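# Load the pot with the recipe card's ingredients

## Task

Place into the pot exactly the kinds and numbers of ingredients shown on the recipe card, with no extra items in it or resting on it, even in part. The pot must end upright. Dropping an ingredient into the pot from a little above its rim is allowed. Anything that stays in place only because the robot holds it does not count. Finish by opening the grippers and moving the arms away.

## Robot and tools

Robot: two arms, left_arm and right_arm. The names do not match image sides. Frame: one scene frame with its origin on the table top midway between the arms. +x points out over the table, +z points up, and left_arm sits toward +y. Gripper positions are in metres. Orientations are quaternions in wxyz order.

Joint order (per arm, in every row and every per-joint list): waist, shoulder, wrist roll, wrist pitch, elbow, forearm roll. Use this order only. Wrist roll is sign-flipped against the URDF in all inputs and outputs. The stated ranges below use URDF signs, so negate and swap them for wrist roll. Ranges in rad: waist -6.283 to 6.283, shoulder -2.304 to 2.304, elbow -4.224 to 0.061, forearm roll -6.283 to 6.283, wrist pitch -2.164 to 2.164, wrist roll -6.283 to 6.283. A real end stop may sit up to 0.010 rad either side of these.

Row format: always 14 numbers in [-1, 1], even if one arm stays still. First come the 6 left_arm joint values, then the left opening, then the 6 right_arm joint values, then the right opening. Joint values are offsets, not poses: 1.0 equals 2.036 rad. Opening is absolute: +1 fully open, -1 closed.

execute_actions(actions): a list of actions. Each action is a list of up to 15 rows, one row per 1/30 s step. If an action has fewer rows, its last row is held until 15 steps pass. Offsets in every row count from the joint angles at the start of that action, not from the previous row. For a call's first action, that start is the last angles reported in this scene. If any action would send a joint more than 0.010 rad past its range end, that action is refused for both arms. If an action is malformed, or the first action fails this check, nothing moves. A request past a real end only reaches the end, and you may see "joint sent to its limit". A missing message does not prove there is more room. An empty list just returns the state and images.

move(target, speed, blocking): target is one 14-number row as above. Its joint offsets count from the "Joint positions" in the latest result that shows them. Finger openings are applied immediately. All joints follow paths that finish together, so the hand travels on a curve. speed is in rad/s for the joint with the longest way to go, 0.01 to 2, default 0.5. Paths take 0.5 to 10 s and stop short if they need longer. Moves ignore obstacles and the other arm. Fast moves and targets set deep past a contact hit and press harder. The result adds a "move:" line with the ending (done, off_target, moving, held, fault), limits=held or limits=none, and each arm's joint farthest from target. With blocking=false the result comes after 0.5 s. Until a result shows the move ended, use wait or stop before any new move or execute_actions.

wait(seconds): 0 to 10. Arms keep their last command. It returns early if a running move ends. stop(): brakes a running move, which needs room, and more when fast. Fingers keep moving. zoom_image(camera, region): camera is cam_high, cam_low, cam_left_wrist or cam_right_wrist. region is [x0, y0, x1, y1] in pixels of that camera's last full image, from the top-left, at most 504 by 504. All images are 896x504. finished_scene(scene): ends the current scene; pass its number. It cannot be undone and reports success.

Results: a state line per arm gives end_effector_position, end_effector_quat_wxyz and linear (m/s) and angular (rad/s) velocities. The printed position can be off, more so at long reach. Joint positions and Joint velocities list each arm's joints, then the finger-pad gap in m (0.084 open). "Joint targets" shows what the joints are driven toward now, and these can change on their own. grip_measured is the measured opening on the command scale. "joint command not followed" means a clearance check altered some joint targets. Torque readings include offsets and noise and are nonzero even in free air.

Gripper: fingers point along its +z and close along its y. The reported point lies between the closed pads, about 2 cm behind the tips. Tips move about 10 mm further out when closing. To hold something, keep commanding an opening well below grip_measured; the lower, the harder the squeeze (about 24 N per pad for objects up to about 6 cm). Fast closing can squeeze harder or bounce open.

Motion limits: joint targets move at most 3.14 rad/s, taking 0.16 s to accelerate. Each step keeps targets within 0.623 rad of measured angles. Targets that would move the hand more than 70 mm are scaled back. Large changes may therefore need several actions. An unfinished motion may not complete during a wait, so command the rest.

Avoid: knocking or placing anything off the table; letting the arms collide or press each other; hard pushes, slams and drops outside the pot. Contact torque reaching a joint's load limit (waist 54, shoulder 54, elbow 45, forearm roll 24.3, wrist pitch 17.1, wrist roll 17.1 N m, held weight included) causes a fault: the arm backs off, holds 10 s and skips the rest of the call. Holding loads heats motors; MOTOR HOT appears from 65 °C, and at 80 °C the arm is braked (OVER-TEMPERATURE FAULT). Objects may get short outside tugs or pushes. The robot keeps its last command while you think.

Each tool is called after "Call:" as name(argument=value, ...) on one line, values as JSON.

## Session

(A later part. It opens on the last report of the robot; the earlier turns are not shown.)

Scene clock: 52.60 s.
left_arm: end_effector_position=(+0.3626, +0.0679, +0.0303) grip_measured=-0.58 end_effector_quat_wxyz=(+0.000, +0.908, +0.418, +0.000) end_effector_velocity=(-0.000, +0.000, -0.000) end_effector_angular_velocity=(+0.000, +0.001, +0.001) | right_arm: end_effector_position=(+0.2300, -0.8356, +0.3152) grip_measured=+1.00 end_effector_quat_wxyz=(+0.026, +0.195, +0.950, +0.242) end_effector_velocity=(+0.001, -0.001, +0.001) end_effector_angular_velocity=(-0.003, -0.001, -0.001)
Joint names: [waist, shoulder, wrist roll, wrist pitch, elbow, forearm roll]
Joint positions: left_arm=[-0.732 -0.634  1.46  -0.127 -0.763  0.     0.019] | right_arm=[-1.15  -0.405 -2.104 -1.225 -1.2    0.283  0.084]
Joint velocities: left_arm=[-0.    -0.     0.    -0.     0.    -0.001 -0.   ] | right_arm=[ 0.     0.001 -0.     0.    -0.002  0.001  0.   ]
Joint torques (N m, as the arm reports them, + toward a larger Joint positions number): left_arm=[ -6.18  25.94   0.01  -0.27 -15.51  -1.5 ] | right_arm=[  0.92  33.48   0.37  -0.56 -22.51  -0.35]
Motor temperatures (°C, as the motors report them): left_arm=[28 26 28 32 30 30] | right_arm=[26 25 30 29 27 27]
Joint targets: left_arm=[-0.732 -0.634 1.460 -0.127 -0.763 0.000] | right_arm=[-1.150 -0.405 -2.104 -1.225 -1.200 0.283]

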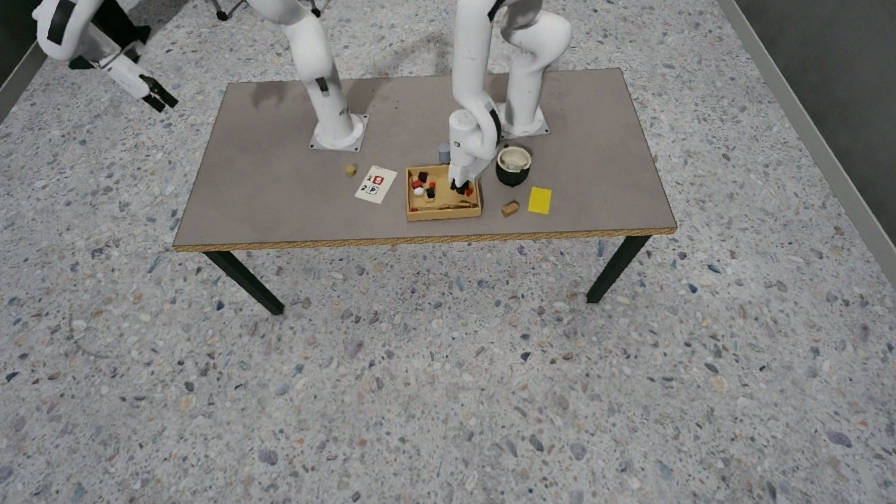

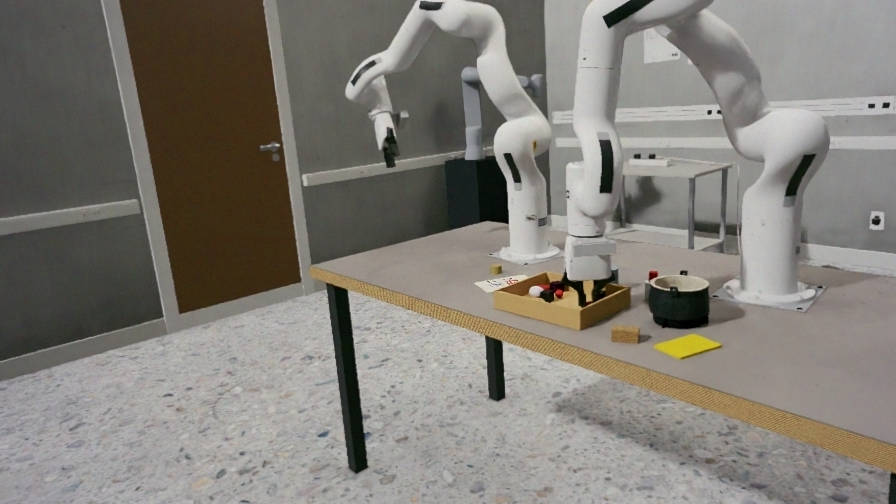

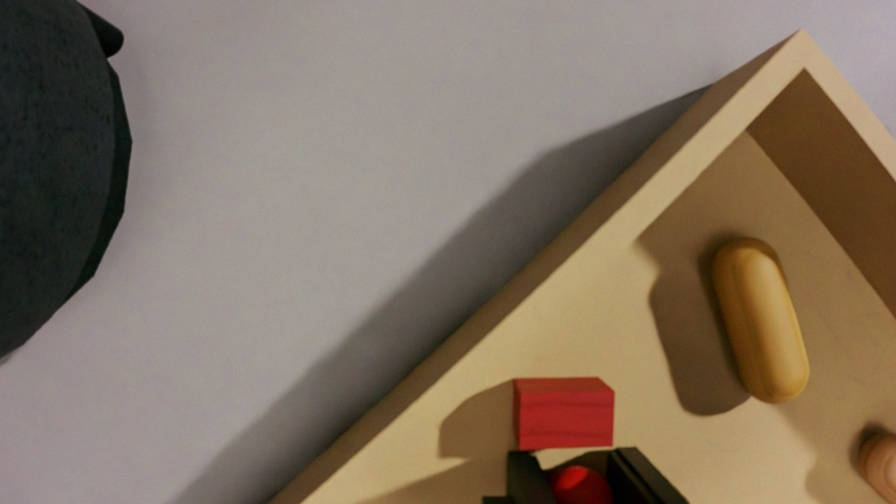

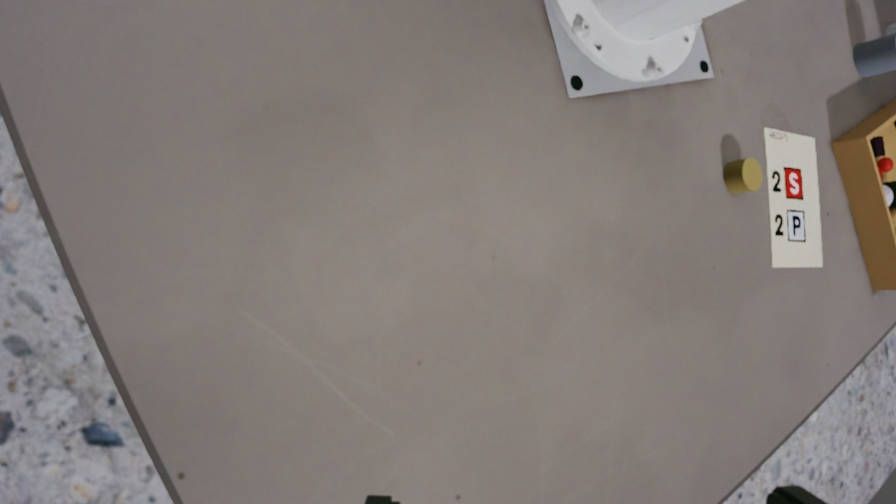

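Call:
move(target=[0,0.1175,0,-0.108,0.0105,0,-0.85,0,0,0,0,0,0,1], speed=0.3)

Call:
move(target=[0.185,0.137,0,0.050,0.187,0,-0.85,0,0,0,0,0,0,1], speed=0.5)

Call:
move(target=[0,-0.068,0,0.066,-0.001,0,-0.85,0,0,0,0,0,0,1], speed=0.3)

Scene clock: 54.53 s.
left_arm: end_effector_position=(+0.3633, +0.0675, +0.1294) grip_measured=-0.58 end_effector_quat_wxyz=(-0.001, +0.908, +0.418, -0.000) end_effector_velocity=(+0.000, +0.000, +0.001) end_effector_angular_velocity=(-0.000, -0.001, -0.000) | right_arm: end_effector_position=(+0.2300, -0.8356, +0.3152) grip_measured=+1.00 end_effector_quat_wxyz=(+0.026, +0.195, +0.950, +0.242) end_effector_velocity=(+0.000, -0.000, +0.001) end_effector_angular_velocity=(-0.001, -0.001, -0.000)
Joint names: [waist, shoulder, wrist roll, wrist pitch, elbow, forearm roll]
Joint positions: left_arm=[-0.732 -0.396  1.46  -0.347 -0.741  0.     0.019] | right_arm=[-1.15  -0.405 -2.104 -1.225 -1.2    0.283  0.084]
Joint velocities: left_arm=[ 0.001  0.002 -0.    -0.002 -0.     0.     0.   ] | right_arm=[ 0.     0.001 -0.    -0.    -0.001  0.001  0.   ]
Joint torques (N m, as the arm reports them, + toward a larger Joint positions number): left_arm=[ -2.93  25.22   0.08  -0.15 -20.65  -1.21] | right_arm=[  0.74  33.32   0.41  -0.59 -22.38  -0.47]
Motor temperatures (°C, as the motors report them): left_arm=[28 26 28 32 30 30] | right_arm=[26 25 30 29 27 27]
Joint targets: left_arm=[-0.732 -0.395 1.460 -0.347 -0.741 0.000] | right_arm=[-1.150 -0.405 -2.104 -1.225 -1.200 0.283]
move: done; limits=none; left_arm: farthest joint: the shoulder, 0.001 radians from its target (0.240 radians at the start); right_arm: farthest joint: the waist, 0.000 radians from its target (0.000 radians at the start)

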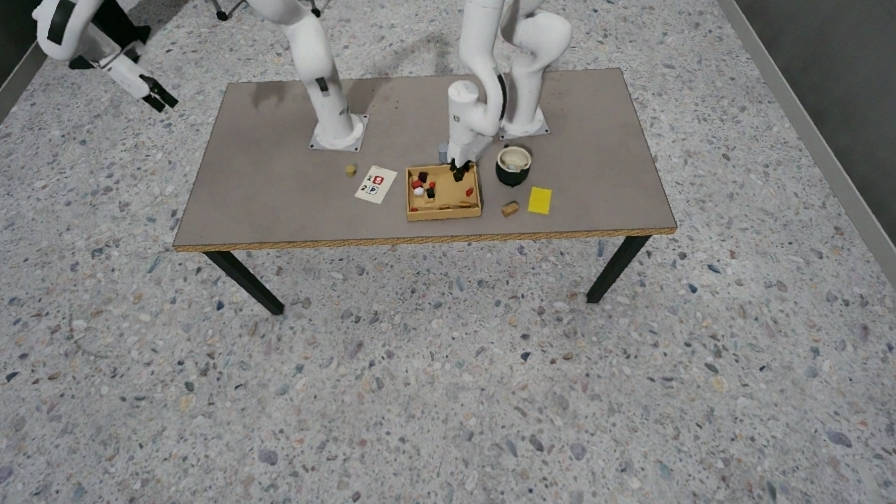

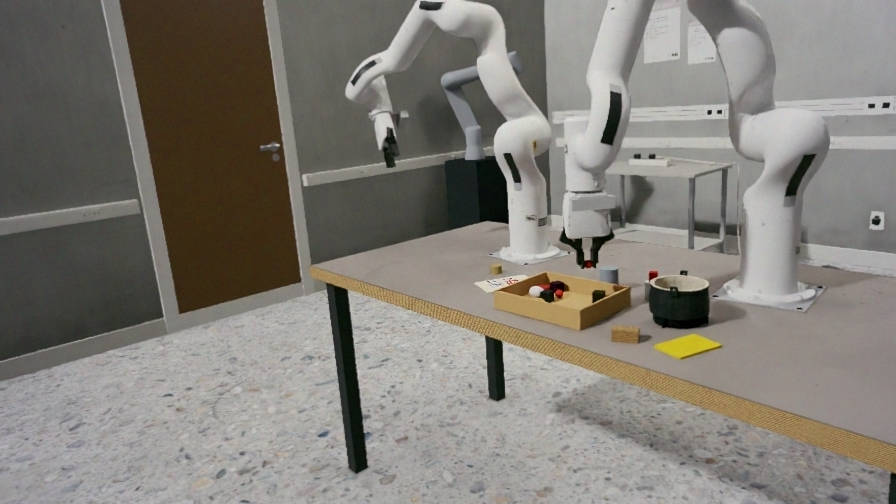

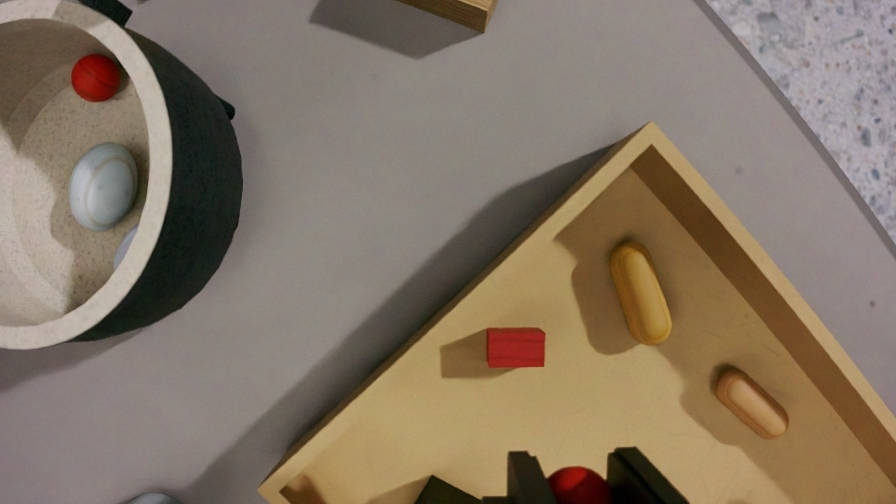

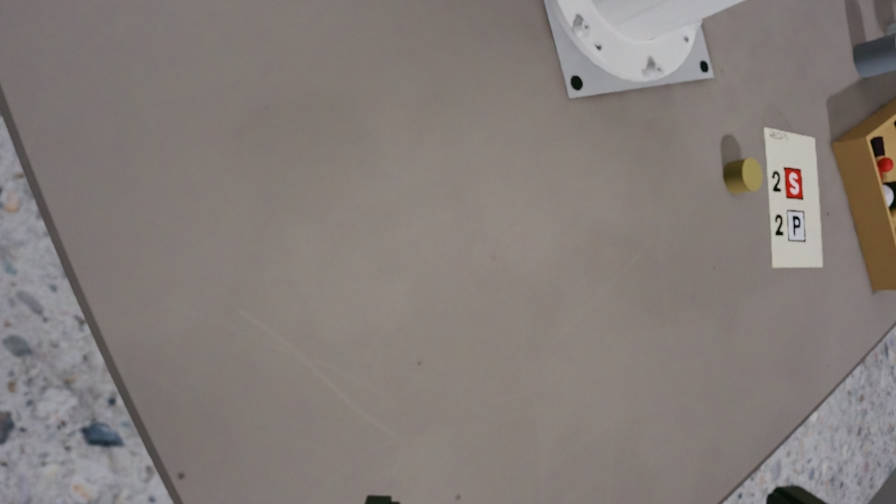

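Scene clock: 55.90 s.
left_arm: end_effector_position=(+0.2898, +0.2480, +0.1297) grip_measured=-0.58 end_effector_quat_wxyz=(-0.000, +0.814, +0.580, -0.000) end_effector_velocity=(-0.001, +0.001, -0.000) end_effector_angular_velocity=(-0.000, +0.001, +0.003) | right_arm: end_effector_position=(+0.2300, -0.8356, +0.3152) grip_measured=+1.00 end_effector_quat_wxyz=(+0.026, +0.195, +0.950, +0.242) end_effector_velocity=(-0.000, +0.000, +0.001) end_effector_angular_velocity=(-0.001, -0.001, -0.001)
Joint names: [waist, shoulder, wrist roll, wrist pitch, elbow, forearm roll]
Joint positions: left_arm=[-0.356 -0.117  1.46  -0.245 -0.361  0.     0.019] | right_arm=[-1.15  -0.405 -2.104 -1.225 -1.2    0.283  0.084]
Joint velocities: left_arm=[ 0.002  0.002 -0.     0.     0.003 -0.001 -0.   ] | right_arm=[-0.     0.002  0.    -0.     0.001  0.001 -0.   ]
Joint torques (N m, as the arm reports them, + toward a larger Joint positions number): left_arm=[ -9.53  11.26  -0.48  -0.45 -18.99  -1.84] | right_arm=[  0.83  32.87   0.36  -0.57 -22.35  -0.63]
Motor temperatures (°C, as the motors report them): left_arm=[28 26 28 32 30 30] | right_arm=[26 25 30 29 27 27]
Joint targets: left_arm=[-0.355 -0.117 1.460 -0.245 -0.361 0.000] | right_arm=[-1.150 -0.405 -2.104 -1.225 -1.200 0.283]
move: done; limits=none; left_arm: farthest joint: the elbow, 0.001 radians from its target (0.381 radians at the start); right_arm: farthest joint: the waist, 0.000 radians from its target (0.000 radians at the start)

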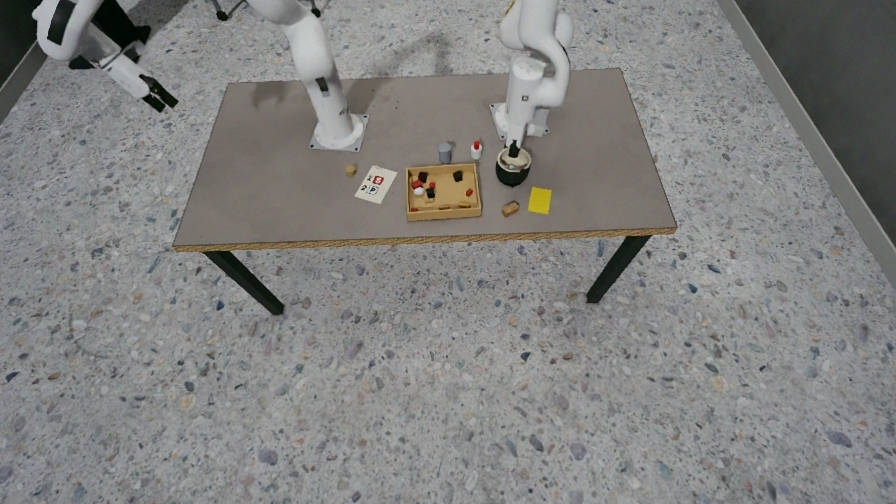

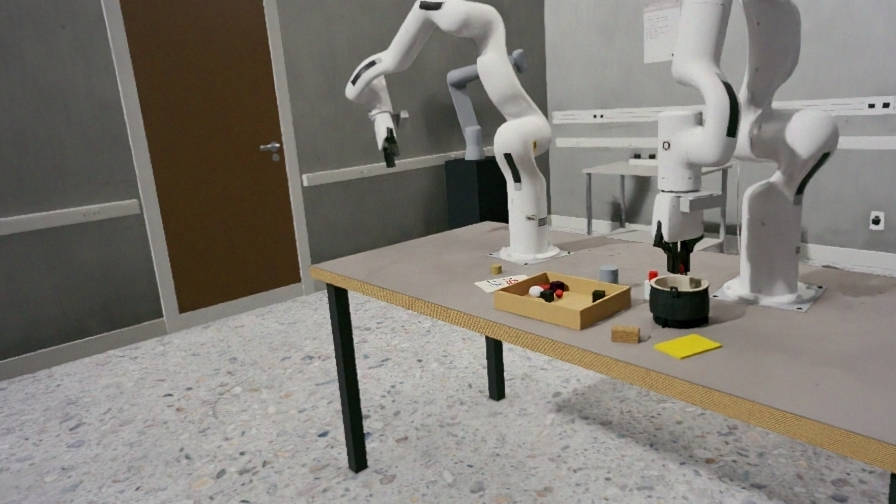

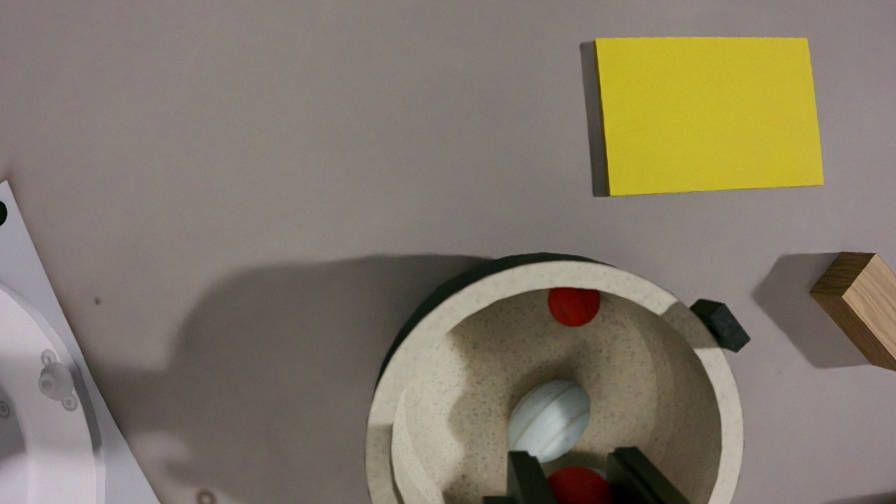

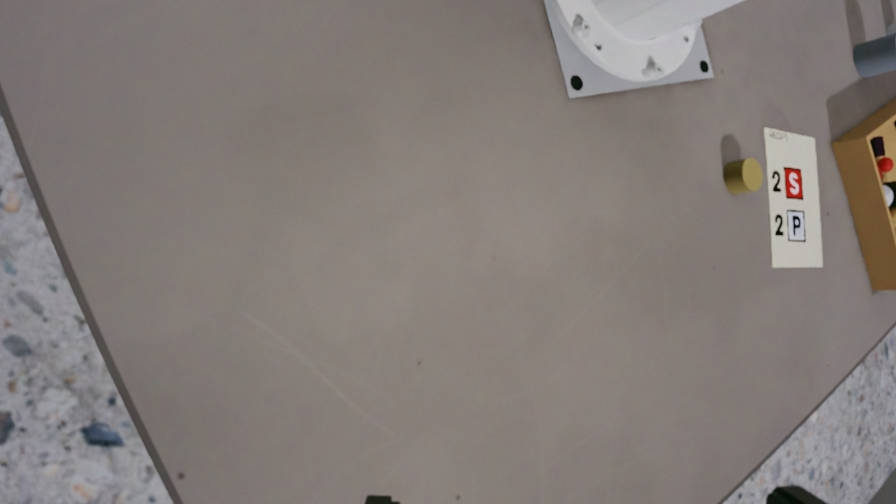

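Scene clock: 56.90 s.
left_arm: end_effector_position=(+0.2888, +0.2482, +0.0895) grip_measured=-0.58 end_effector_quat_wxyz=(-0.001, +0.814, +0.580, -0.001) end_effector_velocity=(-0.000, +0.000, -0.001) end_effector_angular_velocity=(-0.000, +0.000, +0.002) | right_arm: end_effector_position=(+0.2300, -0.8356, +0.3152) grip_measured=+1.00 end_effector_quat_wxyz=(+0.026, +0.195, +0.950, +0.242) end_effector_velocity=(-0.001, -0.000, +0.000) end_effector_angular_velocity=(-0.001, +0.001, +0.001)
Joint names: [waist, shoulder, wrist roll, wrist pitch, elbow, forearm roll]
Joint positions: left_arm=[-0.356 -0.255  1.46  -0.111 -0.363  0.     0.019] | right_arm=[-1.15  -0.405 -2.104 -1.225 -1.2    0.283  0.084]
Joint velocities: left_arm=[ 0.    -0.002  0.     0.002  0.    -0.001  0.   ] | right_arm=[-0.     0.001 -0.    -0.    -0.    -0.002  0.   ]
Joint torques (N m, as the arm reports them, + toward a larger Joint positions number): left_arm=[ -6.48  17.71   0.1   -0.27 -15.17  -0.94] | right_arm=[  1.11  32.83   0.4   -0.61 -22.31  -0.39]
Motor temperatures (°C, as the motors report them): left_arm=[28 26 28 32 30 30] | right_arm=[26 25 30 29 27 27]
Joint targets: left_arm=[-0.356 -0.255 1.460 -0.111 -0.363 0.000] | right_arm=[-1.150 -0.405 -2.104 -1.225 -1.200 0.283]
move: done; limits=none; left_arm: farthest joint: the waist, 0.000 radians from its target (0.000 radians at the start); right_arm: farthest joint: the waist, 0.000 radians from its target (0.000 radians at the start)

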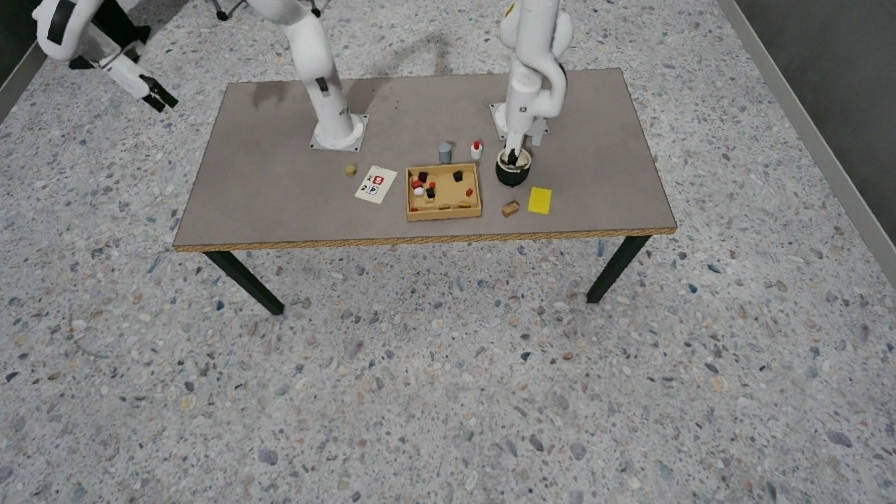

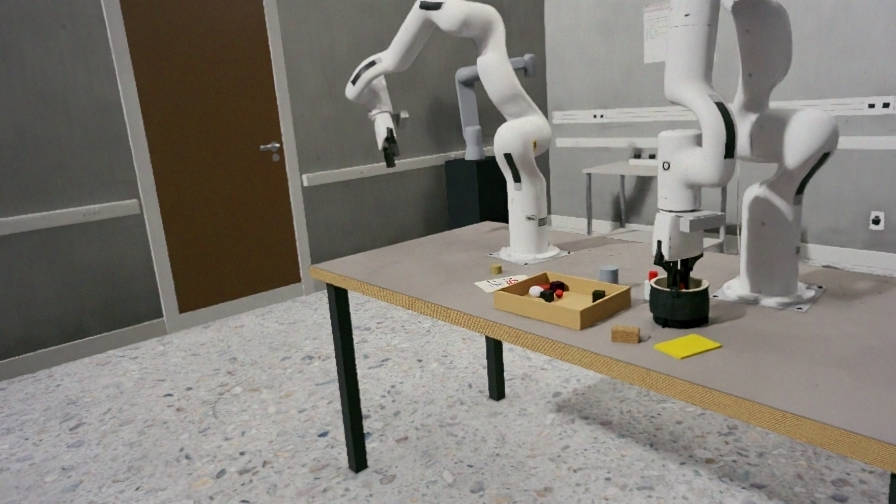

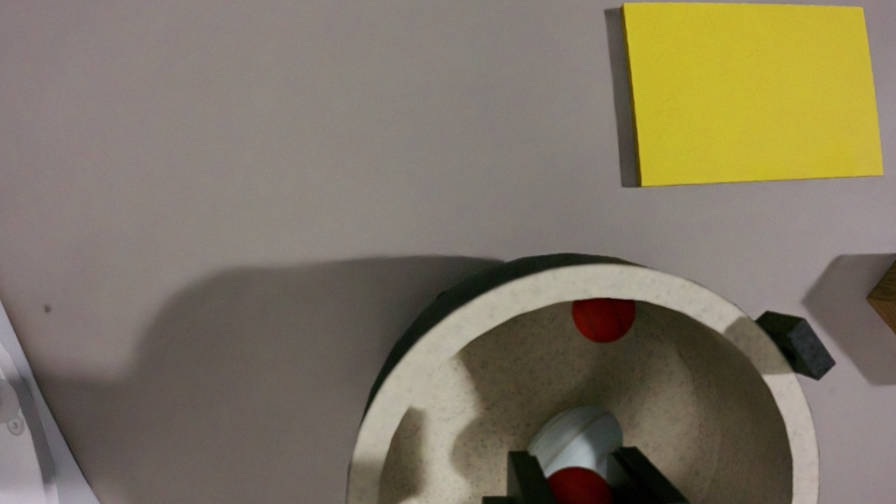

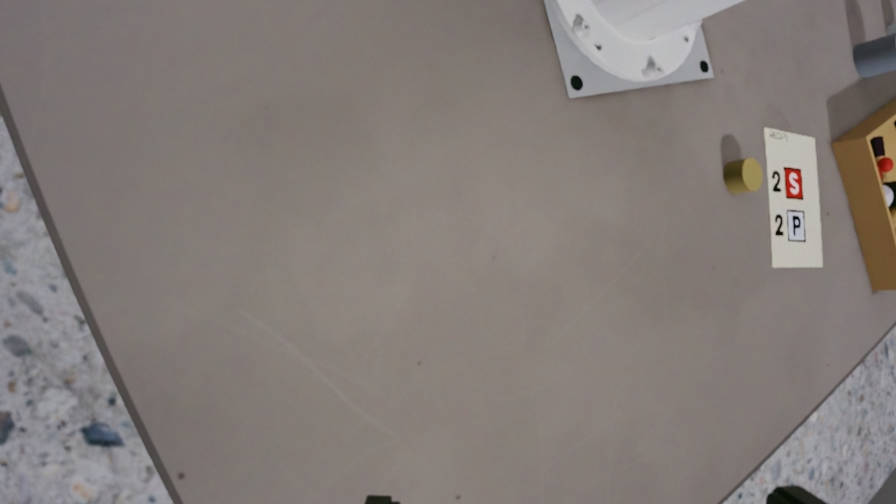

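Call:
execute_actions(actions=[[[0,0,0,0,0,0,-0.3,0,0,0,0,0,0,1]]])

Call:
move(target=[0,0.1,0,-0.1,0,0,-0.3,0,0,0,0,0,0,1], speed=0.4)

Call:
move(target=[-0.15,0.03,0,-0.1,-0.07,0,-0.3,0,0,0,0,0,0,1], speed=0.5)

Scene clock: 58.93 s.
left_arm: end_effector_position=(+0.2888, +0.2482, +0.0895) grip_measured=-0.32 end_effector_quat_wxyz=(-0.001, +0.814, +0.580, -0.001) end_effector_velocity=(-0.000, -0.000, -0.000) end_effector_angular_velocity=(+0.000, -0.000, -0.002) | right_arm: end_effector_position=(+0.2300, -0.8356, +0.3152) grip_measured=+1.00 end_effector_quat_wxyz=(+0.026, +0.195, +0.950, +0.242) end_effector_velocity=(-0.000, +0.000, -0.000) end_effector_angular_velocity=(+0.001, +0.000, -0.000)
Joint names: [waist, shoulder, wrist roll, wrist pitch, elbow, forearm roll]
Joint positions: left_arm=[-0.356 -0.255  1.46  -0.111 -0.363  0.     0.03 ] | right_arm=[-1.15  -0.405 -2.104 -1.225 -1.2    0.283  0.084]
Joint velocities: left_arm=[-0.001  0.    -0.     0.     0.     0.001  0.   ] | right_arm=[-0.     0.001 -0.     0.     0.001 -0.     0.   ]
Joint torques (N m, as the arm reports them, + toward a larger Joint positions number): left_arm=[ -8.17  15.18   0.03  -0.25 -14.03  -1.44] | right_arm=[  0.66  32.77   0.36  -0.58 -22.32  -0.48]
Motor temperatures (°C, as the motors report them): left_arm=[28 26 28 32 30 30] | right_arm=[26 25 30 29 27 27]
Joint targets: left_arm=[-0.356 -0.255 1.460 -0.111 -0.363 0.000] | right_arm=[-1.150 -0.405 -2.104 -1.225 -1.200 0.283]

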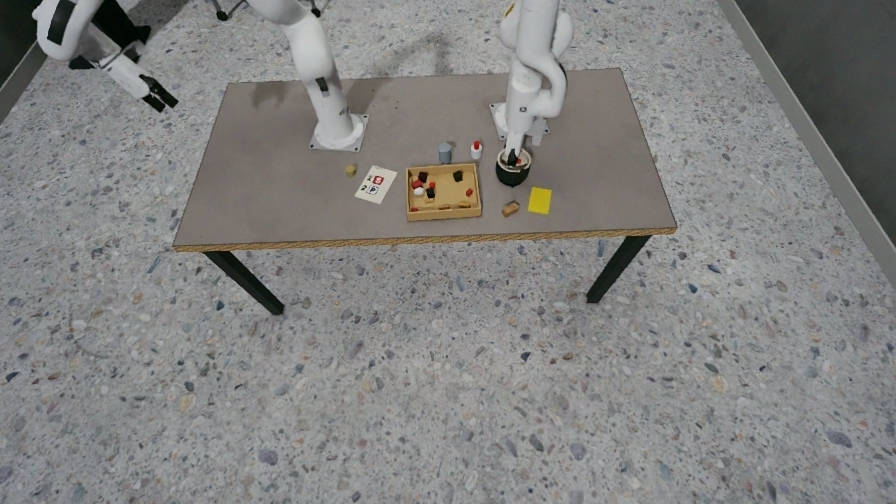

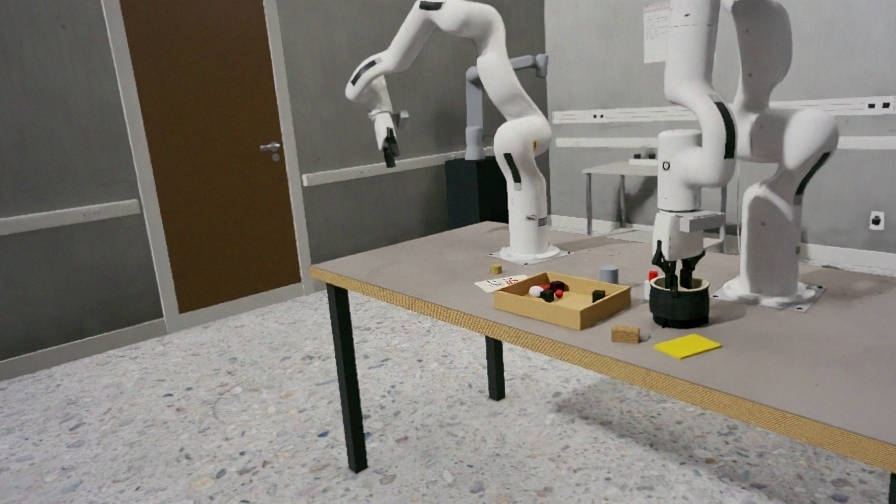

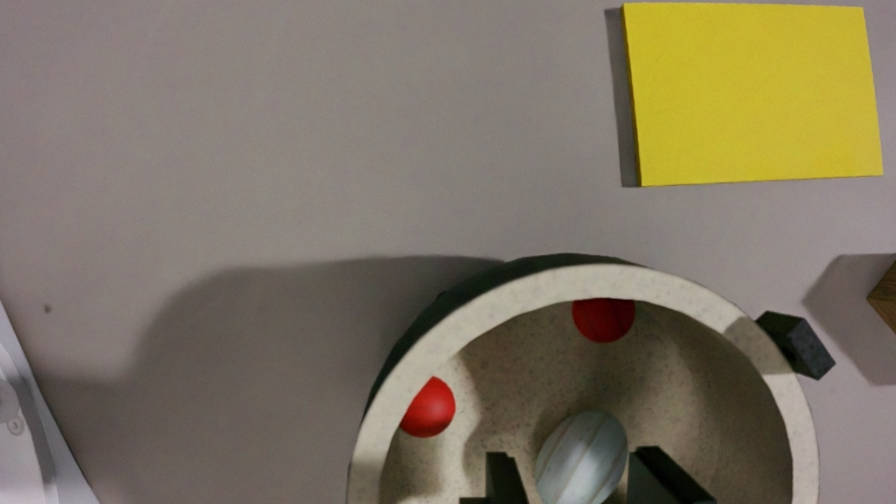

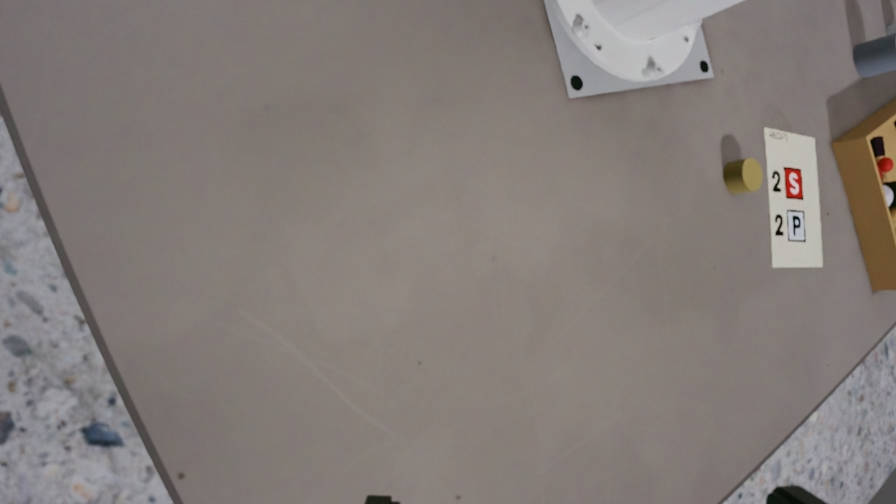

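Scene clock: 60.00 s.
left_arm: end_effector_position=(+0.2887, +0.2483, +0.1493) grip_measured=-0.32 end_effector_quat_wxyz=(-0.001, +0.814, +0.580, -0.001) end_effector_velocity=(+0.000, -0.000, +0.001) end_effector_angular_velocity=(-0.000, -0.002, -0.000) | right_arm: end_effector_position=(+0.2300, -0.8356, +0.3152) grip_measured=+1.00 end_effector_quat_wxyz=(+0.026, +0.195, +0.950, +0.242) end_effector_velocity=(-0.000, -0.000, -0.000) end_effector_angular_velocity=(+0.000, +0.001, +0.001)
Joint names: [waist, shoulder, wrist roll, wrist pitch, elbow, forearm roll]
Joint positions: left_arm=[-0.356 -0.052  1.46  -0.314 -0.363  0.     0.03 ] | right_arm=[-1.15  -0.405 -2.104 -1.225 -1.2    0.283  0.084]
Joint velocities: left_arm=[ 0.     0.003  0.    -0.002 -0.     0.    -0.   ] | right_arm=[ 0.    -0.001 -0.    -0.    -0.001 -0.001 -0.   ]
Joint torques (N m, as the arm reports them, + toward a larger Joint positions number): left_arm=[ -4.43  12.19   0.02  -0.21 -20.71  -1.93] | right_arm=[  0.52  33.11   0.37  -0.6  -22.27  -0.43]
Motor temperatures (°C, as the motors report them): left_arm=[28 26 28 32 30 30] | right_arm=[26 25 30 29 27 27]
Joint targets: left_arm=[-0.356 -0.052 1.460 -0.314 -0.363 0.000] | right_arm=[-1.150 -0.405 -2.104 -1.225 -1.200 0.283]
move: done; limits=none; left_arm: farthest joint: the waist, 0.000 radians from its target (0.000 radians at the start); right_arm: farthest joint: the waist, 0.000 radians from its target (0.000 radians at the start)

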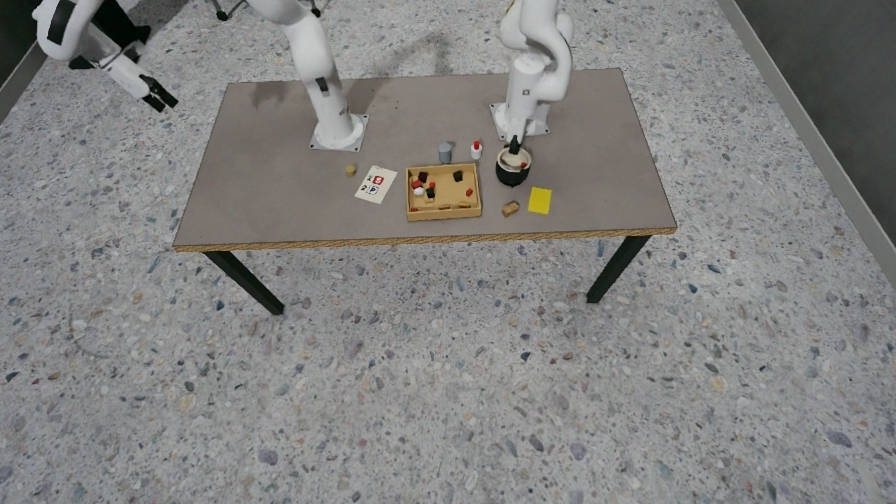

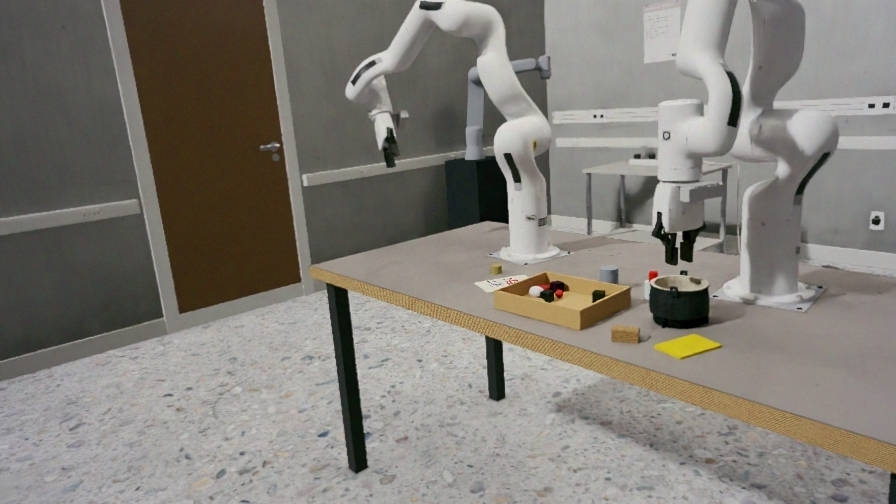

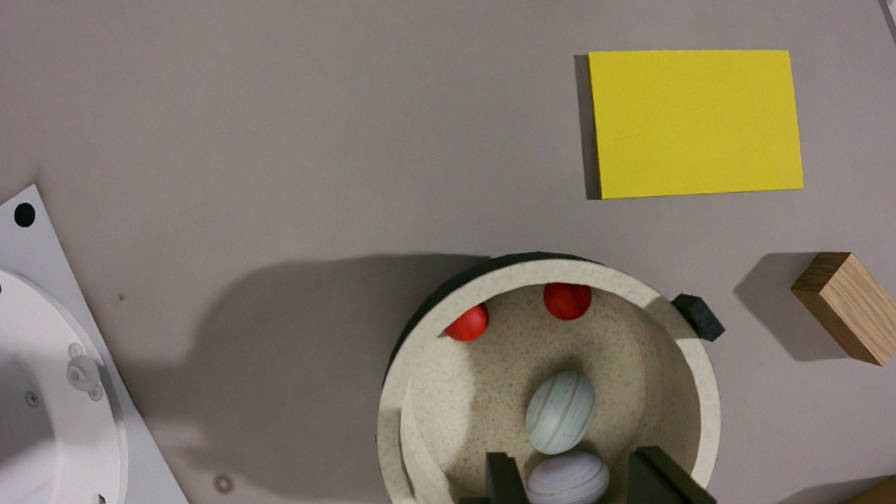

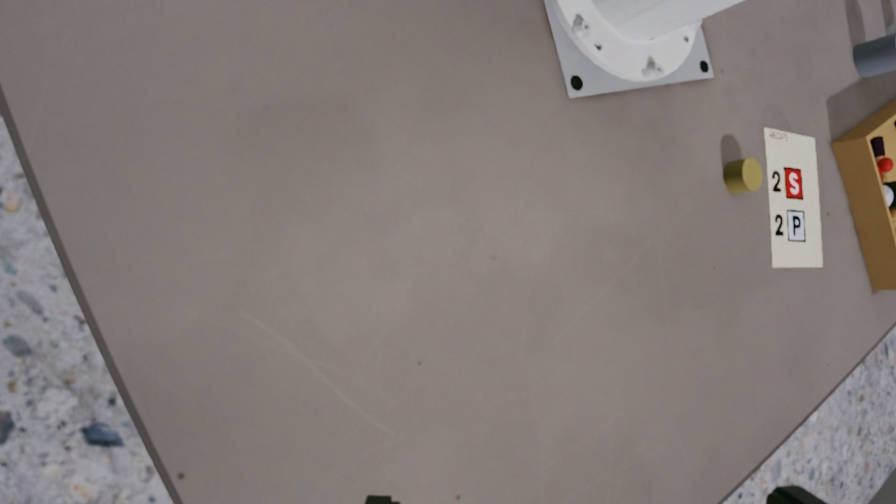

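Scene clock: 61.23 s.
left_arm: end_effector_position=(+0.2936, +0.1438, +0.2124) grip_measured=-0.32 end_effector_quat_wxyz=(-0.001, +0.893, +0.450, -0.001) end_effector_velocity=(+0.000, -0.001, +0.001) end_effector_angular_velocity=(-0.000, -0.001, -0.004) | right_arm: end_effector_position=(+0.2300, -0.8356, +0.3152) grip_measured=+1.00 end_effector_quat_wxyz=(+0.026, +0.195, +0.950, +0.242) end_effector_velocity=(+0.000, -0.000, -0.000) end_effector_angular_velocity=(+0.001, -0.001, -0.001)
Joint names: [waist, shoulder, wrist roll, wrist pitch, elbow, forearm roll]
Joint positions: left_arm=[-0.661  0.009  1.46  -0.518 -0.505  0.     0.03 ] | right_arm=[-1.15  -0.405 -2.104 -1.225 -1.2    0.283  0.084]
Joint velocities: left_arm=[-0.003  0.001 -0.    -0.001 -0.002  0.     0.   ] | right_arm=[ 0.    -0.001  0.     0.    -0.     0.001 -0.   ]
Joint torques (N m, as the arm reports them, + toward a larger Joint positions number): left_arm=[ -7.29  11.4    0.21  -0.31 -23.44  -1.12] | right_arm=[  1.25  33.08   0.39  -0.66 -22.28  -0.29]
Motor temperatures (°C, as the motors report them): left_arm=[28 26 28 32 30 30] | right_arm=[26 25 30 29 27 27]
Joint targets: left_arm=[-0.661 0.009 1.460 -0.518 -0.505 0.000] | right_arm=[-1.150 -0.405 -2.104 -1.225 -1.200 0.283]
move: done; limits=none; left_arm: farthest joint: the waist, 0.001 radians from its target (0.306 radians at the start); right_arm: farthest joint: the waist, 0.000 radians from its target (0.000 radians at the start)

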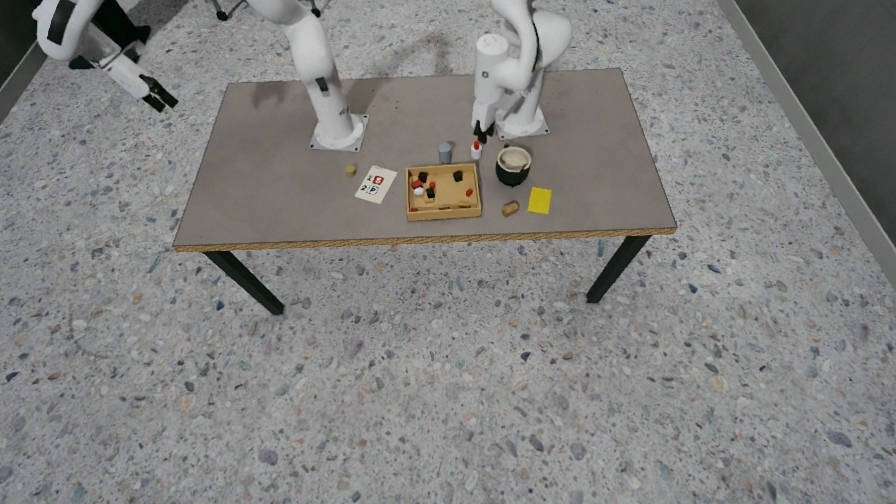

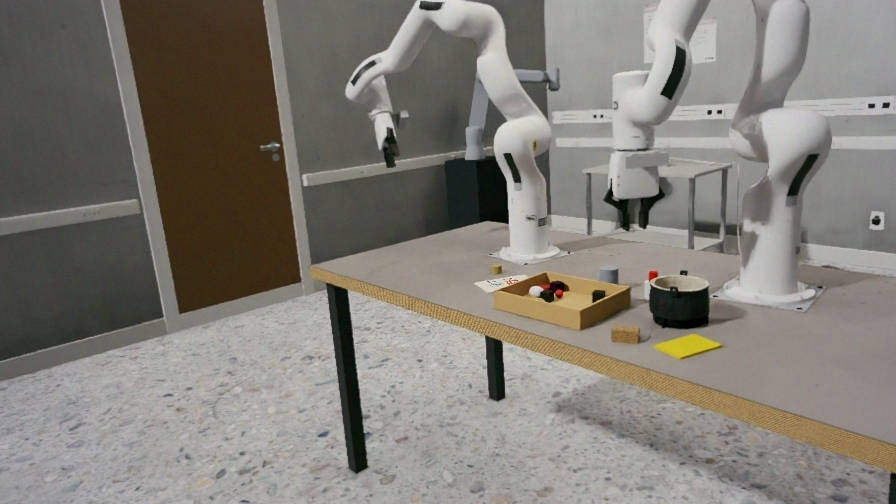

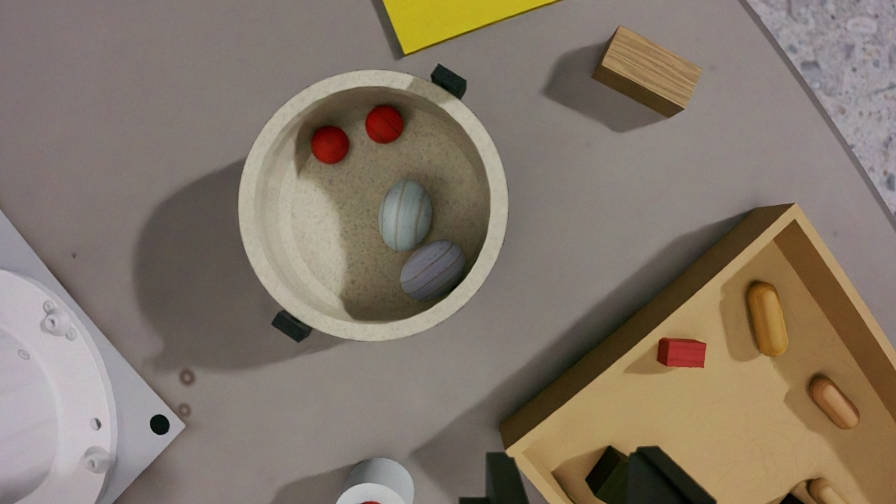

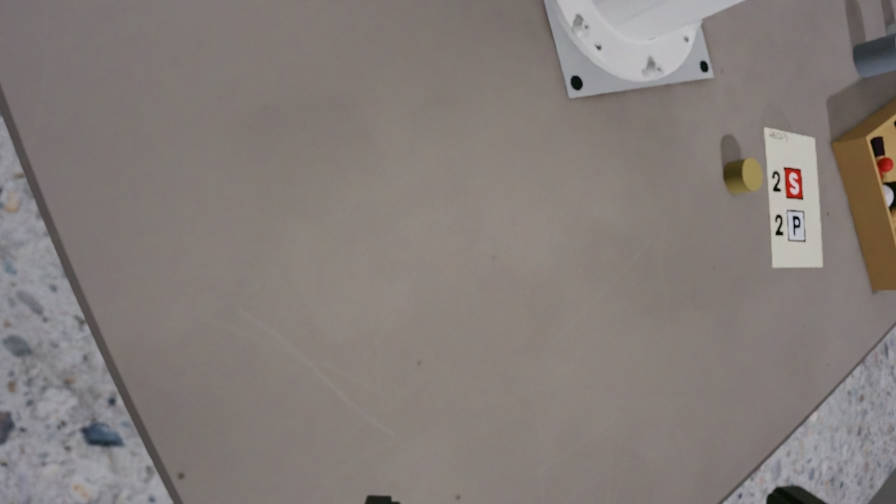

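Call:
finished_scene(scene=2)

The scene is finished: the task was done.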